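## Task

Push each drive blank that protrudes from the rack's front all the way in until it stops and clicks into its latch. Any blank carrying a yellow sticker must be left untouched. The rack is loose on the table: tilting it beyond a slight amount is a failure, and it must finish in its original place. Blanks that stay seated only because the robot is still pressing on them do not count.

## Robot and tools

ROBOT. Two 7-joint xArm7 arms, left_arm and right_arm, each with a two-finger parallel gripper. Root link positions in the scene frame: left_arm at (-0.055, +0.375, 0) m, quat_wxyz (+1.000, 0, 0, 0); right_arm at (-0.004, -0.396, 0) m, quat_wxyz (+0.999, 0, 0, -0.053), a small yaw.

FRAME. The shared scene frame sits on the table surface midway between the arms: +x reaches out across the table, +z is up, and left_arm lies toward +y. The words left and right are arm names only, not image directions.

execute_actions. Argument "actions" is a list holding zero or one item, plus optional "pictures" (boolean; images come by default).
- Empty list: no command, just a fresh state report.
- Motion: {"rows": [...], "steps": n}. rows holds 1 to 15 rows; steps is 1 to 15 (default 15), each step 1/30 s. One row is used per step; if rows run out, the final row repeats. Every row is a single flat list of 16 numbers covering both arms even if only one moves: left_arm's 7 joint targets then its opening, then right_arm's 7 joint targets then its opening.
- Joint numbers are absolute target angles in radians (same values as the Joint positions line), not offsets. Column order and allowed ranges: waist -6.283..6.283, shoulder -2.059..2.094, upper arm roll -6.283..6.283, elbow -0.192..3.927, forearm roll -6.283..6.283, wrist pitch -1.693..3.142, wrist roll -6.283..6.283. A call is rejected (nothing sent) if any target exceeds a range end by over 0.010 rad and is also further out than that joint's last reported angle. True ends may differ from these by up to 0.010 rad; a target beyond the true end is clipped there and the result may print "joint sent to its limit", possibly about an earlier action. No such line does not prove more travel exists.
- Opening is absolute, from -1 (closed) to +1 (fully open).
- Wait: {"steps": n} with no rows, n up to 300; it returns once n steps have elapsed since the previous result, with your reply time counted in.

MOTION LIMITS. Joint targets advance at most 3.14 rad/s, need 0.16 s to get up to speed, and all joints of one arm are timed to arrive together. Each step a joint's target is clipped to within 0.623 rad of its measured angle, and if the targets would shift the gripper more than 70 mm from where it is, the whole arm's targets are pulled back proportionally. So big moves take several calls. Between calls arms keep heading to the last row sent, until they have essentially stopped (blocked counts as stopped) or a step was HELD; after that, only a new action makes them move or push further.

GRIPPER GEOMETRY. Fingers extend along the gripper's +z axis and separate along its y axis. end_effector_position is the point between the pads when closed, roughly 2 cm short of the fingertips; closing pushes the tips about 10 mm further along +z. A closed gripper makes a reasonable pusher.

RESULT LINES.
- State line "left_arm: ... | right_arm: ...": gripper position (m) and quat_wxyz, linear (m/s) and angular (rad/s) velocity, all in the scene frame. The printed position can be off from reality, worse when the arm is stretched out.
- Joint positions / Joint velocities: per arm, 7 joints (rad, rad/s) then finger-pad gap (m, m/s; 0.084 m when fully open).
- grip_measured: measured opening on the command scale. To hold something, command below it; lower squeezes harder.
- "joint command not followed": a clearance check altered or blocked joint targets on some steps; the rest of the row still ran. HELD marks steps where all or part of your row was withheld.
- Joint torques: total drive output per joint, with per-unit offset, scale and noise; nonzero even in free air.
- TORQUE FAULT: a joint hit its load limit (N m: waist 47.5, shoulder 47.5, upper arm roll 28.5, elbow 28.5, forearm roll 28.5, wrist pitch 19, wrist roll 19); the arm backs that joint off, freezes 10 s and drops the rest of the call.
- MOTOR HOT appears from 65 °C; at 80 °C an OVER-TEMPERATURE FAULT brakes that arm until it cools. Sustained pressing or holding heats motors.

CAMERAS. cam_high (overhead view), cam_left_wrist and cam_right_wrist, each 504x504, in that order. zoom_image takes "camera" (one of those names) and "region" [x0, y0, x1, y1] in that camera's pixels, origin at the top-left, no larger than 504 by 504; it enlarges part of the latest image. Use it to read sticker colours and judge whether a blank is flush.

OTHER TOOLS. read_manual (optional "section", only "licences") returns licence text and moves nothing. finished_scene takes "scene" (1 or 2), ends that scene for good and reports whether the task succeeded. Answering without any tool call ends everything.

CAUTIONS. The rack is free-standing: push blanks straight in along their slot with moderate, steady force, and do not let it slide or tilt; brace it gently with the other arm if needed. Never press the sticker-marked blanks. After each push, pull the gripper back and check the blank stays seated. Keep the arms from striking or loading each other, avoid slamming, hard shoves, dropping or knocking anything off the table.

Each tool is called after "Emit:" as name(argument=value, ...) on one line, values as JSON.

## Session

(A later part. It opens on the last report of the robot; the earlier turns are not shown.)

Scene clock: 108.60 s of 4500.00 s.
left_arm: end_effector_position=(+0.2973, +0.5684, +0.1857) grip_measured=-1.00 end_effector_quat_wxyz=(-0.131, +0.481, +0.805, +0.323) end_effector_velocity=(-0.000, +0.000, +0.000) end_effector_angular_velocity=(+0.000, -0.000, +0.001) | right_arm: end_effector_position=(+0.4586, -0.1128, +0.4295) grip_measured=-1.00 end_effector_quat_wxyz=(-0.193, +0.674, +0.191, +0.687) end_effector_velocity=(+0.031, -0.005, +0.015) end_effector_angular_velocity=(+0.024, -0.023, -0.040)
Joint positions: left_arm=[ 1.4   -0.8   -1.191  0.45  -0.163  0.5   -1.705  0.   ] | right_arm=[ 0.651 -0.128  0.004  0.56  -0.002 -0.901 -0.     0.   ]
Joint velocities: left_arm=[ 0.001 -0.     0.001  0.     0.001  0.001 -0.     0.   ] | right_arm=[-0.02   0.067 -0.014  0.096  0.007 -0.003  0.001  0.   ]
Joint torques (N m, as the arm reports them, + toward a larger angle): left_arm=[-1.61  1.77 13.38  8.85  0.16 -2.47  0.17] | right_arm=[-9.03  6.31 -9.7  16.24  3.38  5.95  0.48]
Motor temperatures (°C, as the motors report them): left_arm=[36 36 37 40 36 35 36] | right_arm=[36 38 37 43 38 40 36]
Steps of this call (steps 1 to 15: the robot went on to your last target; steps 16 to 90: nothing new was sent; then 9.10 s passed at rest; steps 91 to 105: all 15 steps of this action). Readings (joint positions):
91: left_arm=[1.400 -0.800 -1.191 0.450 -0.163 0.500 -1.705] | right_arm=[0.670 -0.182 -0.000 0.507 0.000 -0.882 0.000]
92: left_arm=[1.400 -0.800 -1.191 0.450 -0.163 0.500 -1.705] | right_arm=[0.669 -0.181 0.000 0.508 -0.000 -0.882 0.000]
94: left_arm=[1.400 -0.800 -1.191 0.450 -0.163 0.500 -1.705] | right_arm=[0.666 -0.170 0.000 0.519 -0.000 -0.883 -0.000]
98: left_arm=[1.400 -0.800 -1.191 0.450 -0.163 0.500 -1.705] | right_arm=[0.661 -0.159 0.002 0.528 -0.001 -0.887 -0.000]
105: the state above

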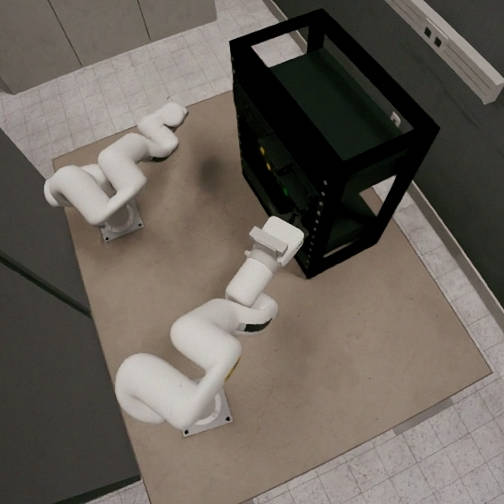

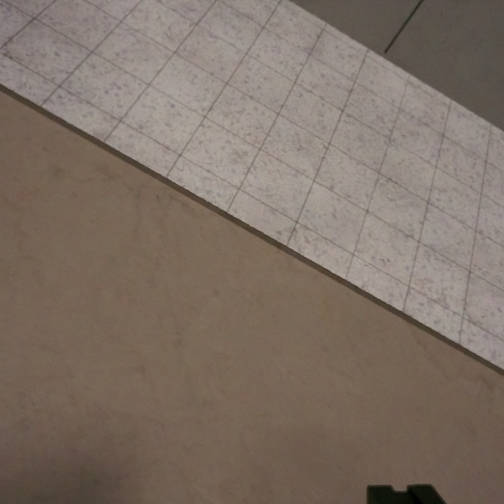

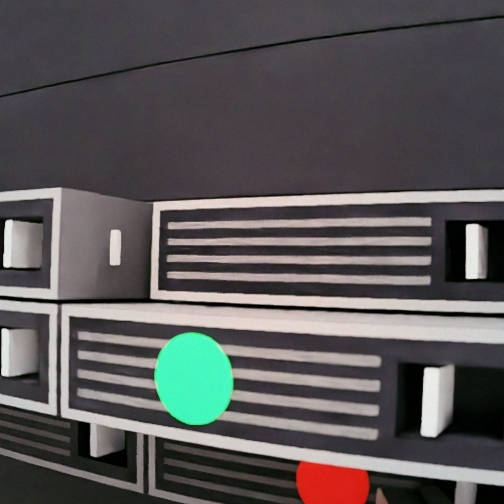

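Emit:
execute_actions(actions=[{"rows":[[1.4,-0.8,-1.191,0.45,-0.163,0.5,-1.705,-1,0.715,-0.306,0,0.387,0,-0.878,0,-1]],"steps":12}], pictures=false)

Emit:
execute_actions(actions=[{"rows":[[1.4,-0.8,-1.191,0.45,-0.163,0.5,-1.705,-1,0.715,-0.415,0,0.446,0,-0.71,0,-1]],"steps":12}])

Emit:
execute_actions(actions=[{"rows":[[1.4,-0.8,-1.191,0.45,-0.163,0.5,-1.705,-1,0.68,-0.31,0,0.54,0,-0.722,0,-1],[1.4,-0.8,-1.191,0.45,-0.163,0.5,-1.705,-1,0.68,-0.31,0,0.54,0,-0.722,0,-1],[1.4,-0.8,-1.191,0.45,-0.163,0.5,-1.705,-1,0.68,-0.31,0,0.54,0,-0.722,0,-1],[1.4,-0.8,-1.191,0.45,-0.163,0.5,-1.705,-1,0.68,-0.31,0,0.54,0,-0.722,0,-1],[1.4,-0.8,-1.191,0.45,-0.163,0.5,-1.705,-1,0.68,-0.31,0,0.54,0,-0.722,0,-1],[1.4,-0.8,-1.191,0.45,-0.163,0.5,-1.705,-1,0.68,-0.31,0,0.54,0,-0.722,0,-1],[1.4,-0.8,-1.191,0.45,-0.163,0.5,-1.705,-1,0.663,-0.262,0,0.582,0,-0.728,0,-1]],"steps":15}])

Scene clock: 123.73 s of 4500.00 s.
left_arm: end_effector_position=(+0.2973, +0.5684, +0.1857) grip_measured=-1.00 end_effector_quat_wxyz=(-0.131, +0.481, +0.805, +0.323) end_effector_velocity=(-0.000, +0.000, -0.000) end_effector_angular_velocity=(+0.000, +0.002, +0.000) | right_arm: end_effector_position=(+0.4053, -0.1174, +0.4242) grip_measured=-1.00 end_effector_quat_wxyz=(-0.209, +0.677, +0.207, +0.675) end_effector_velocity=(-0.043, +0.015, -0.005) end_effector_angular_velocity=(-0.013, -0.007, +0.074)
Joint positions: left_arm=[ 1.4   -0.8   -1.191  0.45  -0.163  0.5   -1.705  0.   ] | right_arm=[ 0.71  -0.296 -0.004  0.397  0.002 -0.876  0.     0.   ]
Joint velocities: left_arm=[ 0.001  0.    -0.001 -0.     0.     0.    -0.     0.   ] | right_arm=[ 0.043 -0.086  0.024 -0.093 -0.01  -0.006 -0.001  0.   ]
Joint torques (N m, as the arm reports them, + toward a larger angle): left_arm=[-1.55  1.85 13.22  8.83  0.24 -2.47  0.22] | right_arm=[  0.42 -12.06   0.81   9.43  -0.35  -1.94   0.45]
Motor temperatures (°C, as the motors report them): left_arm=[36 36 37 40 36 35 36] | right_arm=[37 38 39 49 39 44 36]
Steps of this call (steps 1 to 15: the robot went on to your last target; steps 16 to 90: nothing new was sent; then 11.73 s passed at rest; steps 91 to 102: all 12 steps of this action). Readings (joint positions):
91: left_arm=[1.400 -0.800 -1.191 0.450 -0.163 0.500 -1.705] | right_arm=[0.648 -0.123 0.003 0.567 -0.002 -0.902 0.000]
92: left_arm=[1.400 -0.800 -1.191 0.450 -0.163 0.500 -1.705] | right_arm=[0.649 -0.125 0.003 0.565 -0.002 -0.901 0.000]
94: left_arm=[1.400 -0.800 -1.191 0.450 -0.163 0.500 -1.705] | right_arm=[0.660 -0.154 -0.002 0.537 0.000 -0.889 0.000]
98: left_arm=[1.400 -0.800 -1.191 0.450 -0.163 0.500 -1.705] | right_arm=[0.697 -0.266 -0.010 0.427 0.004 -0.876 0.000]
102: the state above

Scene clock: 124.13 s of 4500.00 s.
left_arm: end_effector_position=(+0.2973, +0.5684, +0.1857) grip_measured=-1.00 end_effector_quat_wxyz=(-0.131, +0.481, +0.805, +0.323) end_effector_velocity=(+0.000, -0.000, +0.000) end_effector_angular_velocity=(-0.000, +0.000, -0.001) | right_arm: end_effector_position=(+0.4002, -0.1151, +0.4667) grip_measured=-1.00 end_effector_quat_wxyz=(-0.212, +0.674, +0.211, +0.675) end_effector_velocity=(-0.001, +0.001, -0.008) end_effector_angular_velocity=(-0.033, +0.044, +0.004)
Joint positions: left_arm=[ 1.4   -0.8   -1.191  0.45  -0.163  0.5   -1.705  0.   ] | right_arm=[ 0.715 -0.411 -0.     0.444  0.    -0.716  0.     0.   ]
Joint velocities: left_arm=[-0.001  0.     0.001  0.001  0.001  0.001  0.     0.   ] | right_arm=[ 0.001 -0.029  0.003 -0.005 -0.     0.079 -0.     0.   ]
Joint torques (N m, as the arm reports them, + toward a larger angle): left_arm=[-1.54  1.65 13.32  8.94  0.26 -2.4   0.15] | right_arm=[  1.04 -10.98   1.46  10.08  -0.23  -1.99   0.48]
Motor temperatures (°C, as the motors report them): left_arm=[36 36 37 40 36 35 36] | right_arm=[37 38 39 49 39 44 36]
Steps of this call (steps 1 to 12: all 12 steps of this action). Readings (joint positions):
1: left_arm=[1.400 -0.800 -1.191 0.450 -0.163 0.500 -1.705] | right_arm=[0.711 -0.298 -0.003 0.394 0.001 -0.876 0.000]
2: left_arm=[1.400 -0.800 -1.191 0.450 -0.163 0.500 -1.705] | right_arm=[0.712 -0.302 -0.003 0.393 0.001 -0.874 0.000]
4: left_arm=[1.400 -0.800 -1.191 0.450 -0.163 0.500 -1.705] | right_arm=[0.713 -0.325 -0.002 0.400 0.001 -0.836 0.000]
8: left_arm=[1.400 -0.800 -1.191 0.450 -0.163 0.500 -1.705] | right_arm=[0.714 -0.397 -0.001 0.441 0.000 -0.741 0.000]
12: the state above

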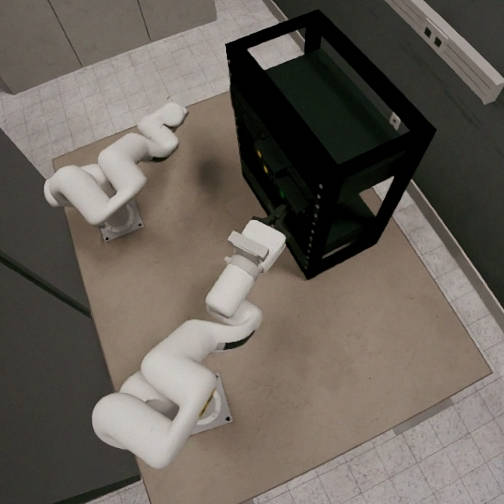

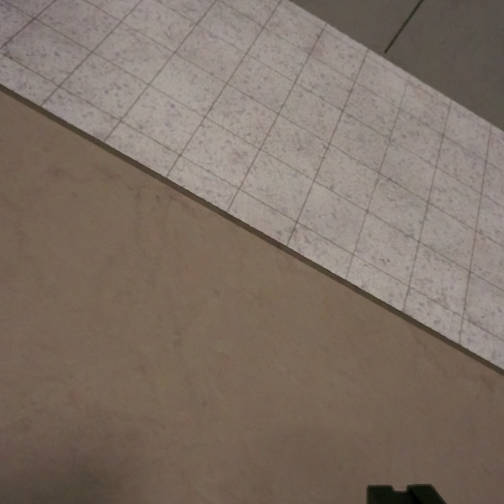

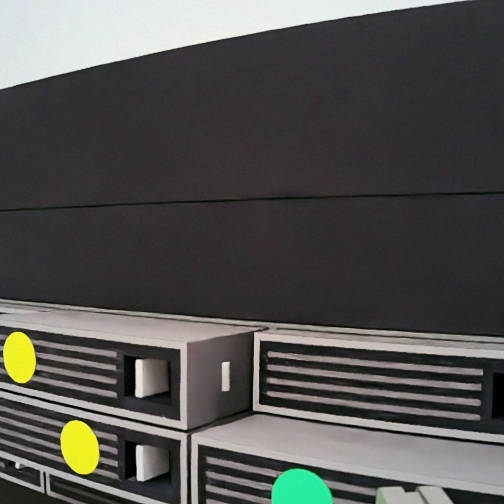

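Scene clock: 124.63 s of 4500.00 s.
left_arm: end_effector_position=(+0.2973, +0.5684, +0.1857) grip_measured=-1.00 end_effector_quat_wxyz=(-0.131, +0.481, +0.805, +0.323) end_effector_velocity=(-0.000, +0.001, -0.000) end_effector_angular_velocity=(+0.001, +0.001, +0.001) | right_arm: end_effector_position=(+0.4481, -0.1141, +0.4700) grip_measured=-1.00 end_effector_quat_wxyz=(-0.195, +0.680, +0.194, +0.680) end_effector_velocity=(+0.028, -0.023, +0.003) end_effector_angular_velocity=(+0.012, -0.004, -0.062)
Joint positions: left_arm=[ 1.4   -0.8   -1.191  0.45  -0.163  0.5   -1.705  0.   ] | right_arm=[ 0.665 -0.267 -0.     0.578  0.    -0.727 -0.     0.   ]
Joint velocities: left_arm=[ 0.001  0.     0.    -0.     0.002  0.    -0.     0.   ] | right_arm=[-0.032  0.045 -0.03   0.041  0.002 -0.014 -0.001  0.   ]
Joint torques (N m, as the arm reports them, + toward a larger angle): left_arm=[-1.29  1.62 13.38  8.93  0.33 -2.39  0.22] | right_arm=[ -0.03 -14.66   0.67  10.14   0.49  -1.63   0.45]
Motor temperatures (°C, as the motors report them): left_arm=[36 36 37 40 36 35 36] | right_arm=[37 38 39 49 39 44 36]
Steps of this call (steps 1 to 15: all 15 steps of this action). Readings (joint positions):
1: left_arm=[1.400 -0.800 -1.191 0.450 -0.163 0.500 -1.705] | right_arm=[0.715 -0.412 -0.000 0.444 0.000 -0.714 0.000]
2: left_arm=[1.400 -0.800 -1.191 0.450 -0.163 0.500 -1.705] | right_arm=[0.714 -0.411 -0.000 0.446 0.000 -0.713 -0.000]
4: left_arm=[1.400 -0.800 -1.191 0.450 -0.163 0.500 -1.705] | right_arm=[0.704 -0.382 0.001 0.474 -0.000 -0.715 -0.000]
8: left_arm=[1.400 -0.800 -1.191 0.450 -0.163 0.500 -1.705] | right_arm=[0.685 -0.322 0.001 0.528 -0.001 -0.721 -0.000]
15: the state above

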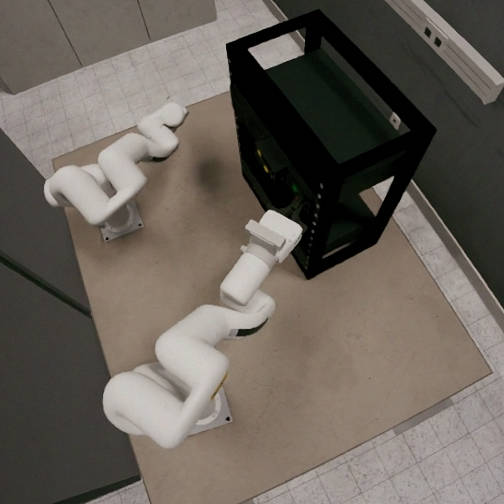

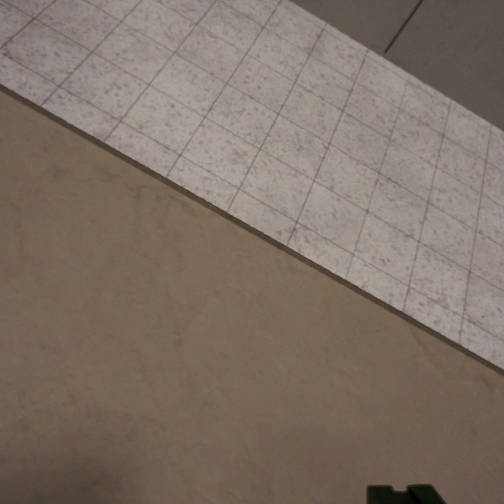

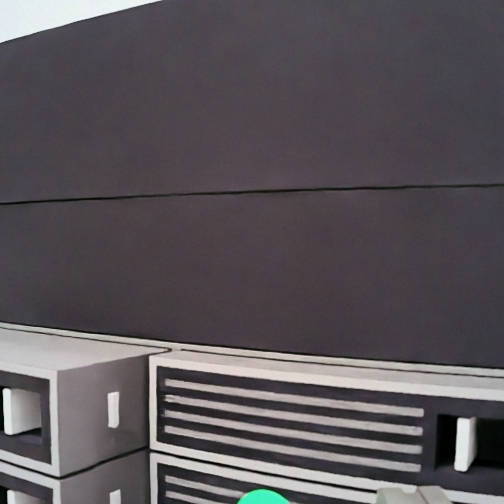

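Emit:
execute_actions(actions=[{"rows":[[1.4,-0.8,-1.191,0.45,-0.163,0.5,-1.705,-1,0.652,-0.23,0,0.609,0,-0.732,0,-1],[1.4,-0.8,-1.191,0.45,-0.163,0.5,-1.705,-1,0.652,-0.23,0,0.609,0,-0.732,0,-1],[1.4,-0.8,-1.191,0.45,-0.163,0.5,-1.705,-1,0.652,-0.23,0,0.609,0,-0.732,0,-1],[1.4,-0.8,-1.191,0.45,-0.163,0.5,-1.705,-1,0.652,-0.23,0,0.609,0,-0.732,0,-1],[1.4,-0.8,-1.191,0.45,-0.163,0.5,-1.705,-1,0.652,-0.23,0,0.609,0,-0.732,0,-1],[1.4,-0.8,-1.191,0.45,-0.163,0.5,-1.705,-1,0.652,-0.23,0,0.609,0,-0.732,0,-1],[1.4,-0.8,-1.191,0.45,-0.163,0.5,-1.705,-1,0.641,-0.197,0,0.638,0,-0.736,0,-1]],"steps":15}])

Scene clock: 134.57 s of 4500.00 s.
left_arm: end_effector_position=(+0.2973, +0.5684, +0.1857) grip_measured=-1.00 end_effector_quat_wxyz=(-0.131, +0.481, +0.805, +0.323) end_effector_velocity=(-0.000, +0.000, -0.000) end_effector_angular_velocity=(-0.000, +0.001, +0.000) | right_arm: end_effector_position=(+0.4673, -0.1135, +0.4776) grip_measured=-1.00 end_effector_quat_wxyz=(-0.190, +0.673, +0.187, +0.690) end_effector_velocity=(+0.001, +0.000, -0.001) end_effector_angular_velocity=(+0.005, -0.014, -0.001)
Joint positions: left_arm=[ 1.4   -0.8   -1.191  0.45  -0.163  0.5   -1.705  0.   ] | right_arm=[ 0.643 -0.205  0.003  0.641 -0.001 -0.749  0.     0.   ]
Joint velocities: left_arm=[ 0.    -0.    -0.    -0.001 -0.001 -0.     0.001  0.   ] | right_arm=[-0.007  0.016  0.006 -0.001 -0.001 -0.032 -0.001  0.   ]
Joint torques (N m, as the arm reports them, + toward a larger angle): left_arm=[-1.44  2.09 13.4   8.94  0.29 -2.56  0.05] | right_arm=[-14.27  13.17 -15.26  12.03   4.43   5.78   0.29]
Motor temperatures (°C, as the motors report them): left_arm=[36 36 37 40 36 35 36] | right_arm=[37 38 38 50 38 43 36]
Steps of this call (steps 1 to 15: the robot went on to your last target; steps 16 to 90: nothing new was sent; then 6.43 s passed at rest; steps 91 to 105: all 15 steps of this action). Readings (joint positions):
91: left_arm=[1.400 -0.800 -1.191 0.450 -0.163 0.500 -1.705] | right_arm=[0.663 -0.262 0.000 0.582 -0.000 -0.728 -0.000]
92: left_arm=[1.400 -0.800 -1.191 0.450 -0.163 0.500 -1.705] | right_arm=[0.662 -0.261 0.000 0.583 -0.000 -0.729 0.000]
94: left_arm=[1.400 -0.800 -1.191 0.450 -0.163 0.500 -1.705] | right_arm=[0.659 -0.251 0.002 0.591 -0.001 -0.734 0.000]
98: left_arm=[1.400 -0.800 -1.191 0.450 -0.163 0.500 -1.705] | right_arm=[0.654 -0.235 0.002 0.609 -0.001 -0.738 0.000]
105: the state above

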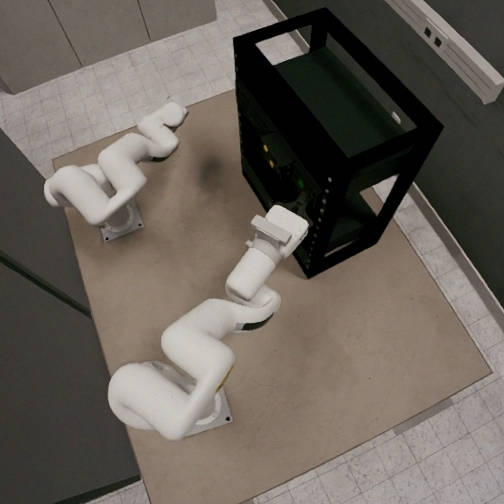

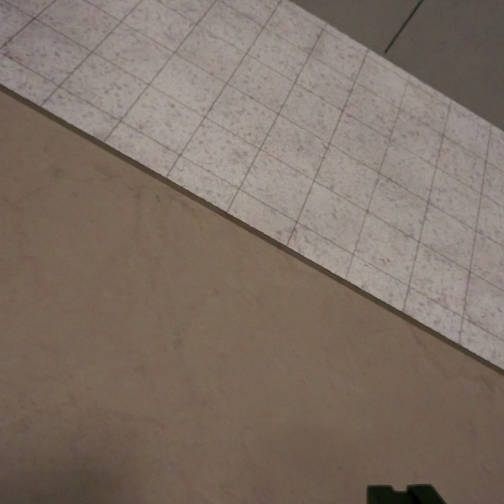

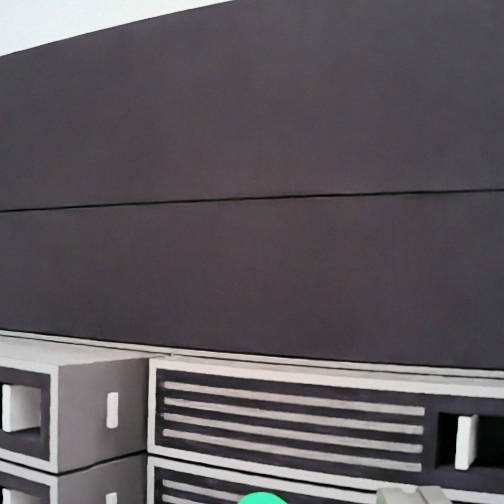

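Tipping; back off and look.

Emit:
execute_actions(actions=[{"rows":[[1.4,-0.8,-1.191,0.45,-0.163,0.5,-1.705,-1,0.715,-0.415,0,0.446,0,-0.71,0,-1]],"steps":14}], pictures=false)

Emit:
execute_actions(actions=[{"rows":[[1.4,-0.8,-1.191,0.45,-0.163,0.5,-1.705,-1,0.62,-0.65,0,0.15,0,-0.66,0,-1]],"steps":15}], pictures=false)

Emit:
execute_actions(actions=[{"steps":15}])

Scene clock: 145.17 s of 4500.00 s.
left_arm: end_effector_position=(+0.2973, +0.5684, +0.1857) grip_measured=-1.00 end_effector_quat_wxyz=(-0.131, +0.481, +0.805, +0.323) end_effector_velocity=(+0.000, -0.000, -0.000) end_effector_angular_velocity=(+0.000, +0.001, -0.001) | right_arm: end_effector_position=(+0.4035, -0.1170, +0.4669) grip_measured=-1.00 end_effector_quat_wxyz=(-0.210, +0.677, +0.209, +0.674) end_effector_velocity=(-0.026, +0.013, +0.002) end_effector_angular_velocity=(-0.005, -0.016, +0.049)
Joint positions: left_arm=[ 1.4   -0.8   -1.191  0.45  -0.163  0.5   -1.705  0.   ] | right_arm=[ 0.711 -0.408 -0.003  0.451  0.001 -0.709 -0.     0.   ]
Joint velocities: left_arm=[-0.001 -0.    -0.001 -0.     0.001  0.    -0.     0.   ] | right_arm=[ 0.025 -0.05   0.02  -0.042 -0.008 -0.003  0.001  0.   ]
Joint torques (N m, as the arm reports them, + toward a larger angle): left_arm=[-1.35  1.77 13.49  8.96  0.06 -2.46  0.19] | right_arm=[  0.9  -11.19   1.23  10.08  -0.04  -2.06   0.55]
Motor temperatures (°C, as the motors report them): left_arm=[36 36 37 40 36 35 36] | right_arm=[37 38 40 49 39 44 36]
Steps of this call (steps 1 to 15: the robot went on to your last target; steps 16 to 90: nothing new was sent; then 7.13 s passed at rest; steps 91 to 104: all 14 steps of this action). Readings (joint positions):
91: left_arm=[1.400 -0.800 -1.191 0.450 -0.163 0.500 -1.705] | right_arm=[0.641 -0.206 0.005 0.638 -0.001 -0.752 0.000]
92: left_arm=[1.400 -0.800 -1.191 0.450 -0.163 0.500 -1.705] | right_arm=[0.642 -0.208 0.004 0.636 -0.001 -0.752 -0.000]
94: left_arm=[1.400 -0.800 -1.191 0.450 -0.163 0.500 -1.705] | right_arm=[0.652 -0.236 -0.001 0.609 0.001 -0.738 -0.000]
98: left_arm=[1.400 -0.800 -1.191 0.450 -0.163 0.500 -1.705] | right_arm=[0.694 -0.365 -0.010 0.486 0.004 -0.712 -0.000]
104: the state above

Scene clock: 145.67 s of 4500.00 s.
left_arm: end_effector_position=(+0.2973, +0.5684, +0.1857) grip_measured=-1.00 end_effector_quat_wxyz=(-0.131, +0.481, +0.805, +0.323) end_effector_velocity=(-0.000, +0.000, +0.000) end_effector_angular_velocity=(-0.001, +0.000, +0.002) | right_arm: end_effector_position=(+0.3656, -0.1866, +0.3989) grip_measured=-1.00 end_effector_quat_wxyz=(-0.170, +0.720, +0.190, +0.646) end_effector_velocity=(-0.012, -0.016, -0.016) end_effector_angular_velocity=(-0.014, +0.016, -0.019)
Joint positions: left_arm=[ 1.4   -0.8   -1.191  0.45  -0.163  0.5   -1.705  0.   ] | right_arm=[ 0.622 -0.643 -0.     0.158  0.    -0.661 -0.     0.   ]
Joint velocities: left_arm=[ 0.001  0.     0.001  0.    -0.     0.001  0.     0.   ] | right_arm=[-0.024 -0.069  0.005 -0.074 -0.002  0.015  0.     0.   ]
Joint torques (N m, as the arm reports them, + toward a larger angle): left_arm=[-1.29  2.   13.58  8.86  0.07 -2.45  0.09] | right_arm=[ 1.06 -4.09  1.52 10.4  -0.15 -2.13  0.43]
Motor temperatures (°C, as the motors report them): left_arm=[36 36 37 40 36 35 36] | right_arm=[37 38 40 49 39 44 36]
Steps of this call (steps 1 to 15: all 15 steps of this action). Readings (joint positions):
1: left_arm=[1.400 -0.800 -1.191 0.450 -0.163 0.500 -1.705] | right_arm=[0.712 -0.410 -0.003 0.449 0.001 -0.709 -0.000]
2: left_arm=[1.400 -0.800 -1.191 0.450 -0.163 0.500 -1.705] | right_arm=[0.712 -0.413 -0.002 0.446 0.001 -0.709 -0.000]
4: left_arm=[1.400 -0.800 -1.191 0.450 -0.163 0.500 -1.705] | right_arm=[0.701 -0.442 0.000 0.411 0.000 -0.702 -0.000]
8: left_arm=[1.400 -0.800 -1.191 0.450 -0.163 0.500 -1.705] | right_arm=[0.655 -0.559 -0.002 0.263 0.001 -0.679 -0.000]
15: the state above

Scene clock: 146.17 s of 4500.00 s.
left_arm: end_effector_position=(+0.2973, +0.5684, +0.1857) grip_measured=-1.00 end_effector_quat_wxyz=(-0.131, +0.481, +0.805, +0.323) end_effector_velocity=(+0.001, -0.000, +0.001) end_effector_angular_velocity=(-0.000, -0.004, -0.001) | right_arm: end_effector_position=(+0.3644, -0.1883, +0.3968) grip_measured=-1.00 end_effector_quat_wxyz=(-0.169, +0.721, +0.189, +0.645) end_effector_velocity=(-0.000, -0.000, -0.001) end_effector_angular_velocity=(-0.001, +0.000, -0.000)
Joint positions: left_arm=[ 1.4   -0.8   -1.191  0.45  -0.163  0.5   -1.705  0.   ] | right_arm=[ 0.62 -0.65  0.    0.15 -0.   -0.66 -0.    0.  ]
Joint velocities: left_arm=[-0.     0.     0.001  0.001 -0.002 -0.001  0.     0.   ] | right_arm=[-0.    -0.001  0.    -0.002  0.    -0.    -0.     0.   ]
Joint torques (N m, as the arm reports them, + toward a larger angle): left_arm=[-1.49  1.79 13.33  9.   -0.06 -2.41  0.1 ] | right_arm=[ 0.88 -5.07  1.55  9.72 -0.16 -2.06  0.44]
Motor temperatures (°C, as the motors report them): left_arm=[36 36 37 40 36 35 36] | right_arm=[37 38 40 49 39 44 36]
Steps of this call (steps 1 to 15: the robot went on to your last target). Readings (joint positions):
1: left_arm=[1.400 -0.800 -1.191 0.450 -0.163 0.500 -1.705] | right_arm=[0.622 -0.645 0.000 0.156 -0.000 -0.661 -0.000]
2: left_arm=[1.400 -0.800 -1.191 0.450 -0.163 0.500 -1.705] | right_arm=[0.621 -0.647 0.000 0.155 -0.000 -0.661 -0.000]
4: left_arm=[1.400 -0.800 -1.191 0.450 -0.163 0.500 -1.705] | right_arm=[0.621 -0.648 0.000 0.153 -0.000 -0.660 -0.000]
8: left_arm=[1.400 -0.800 -1.191 0.450 -0.163 0.500 -1.705] | right_arm=[0.620 -0.649 0.000 0.151 -0.000 -0.660 -0.000]
15: the state above
All arms were judged still, so your last target was given up. Only a new action makes them travel on or press farther. Fingers that are still opening or closing keep moving.

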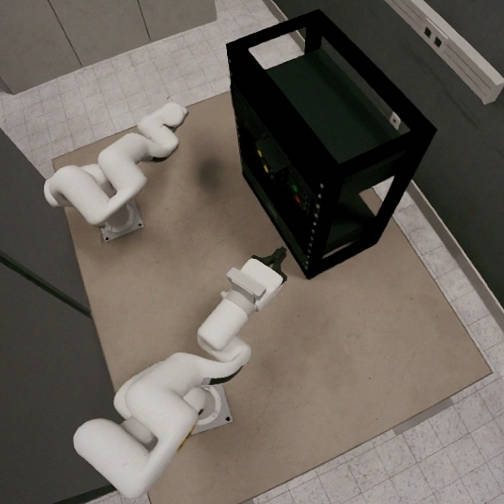

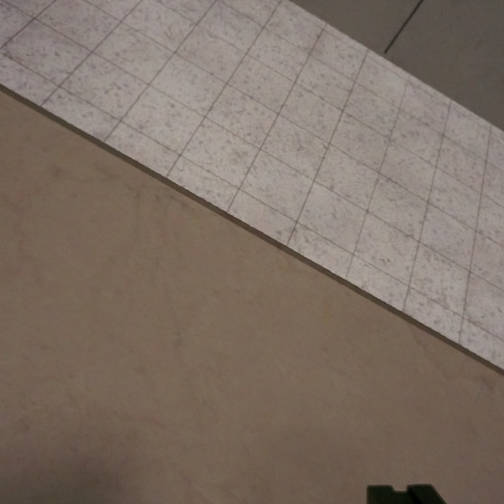

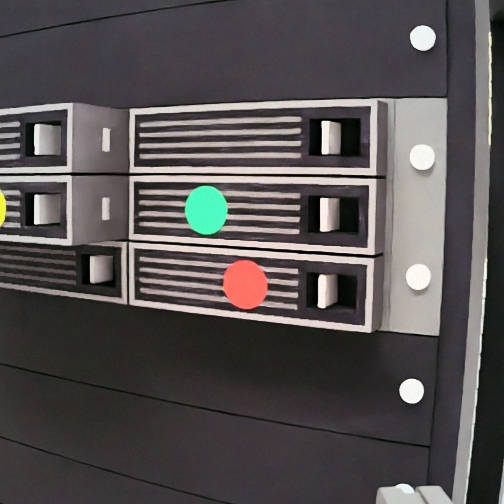

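Emit:
finished_scene(scene=2)

The scene is finished: the task was done.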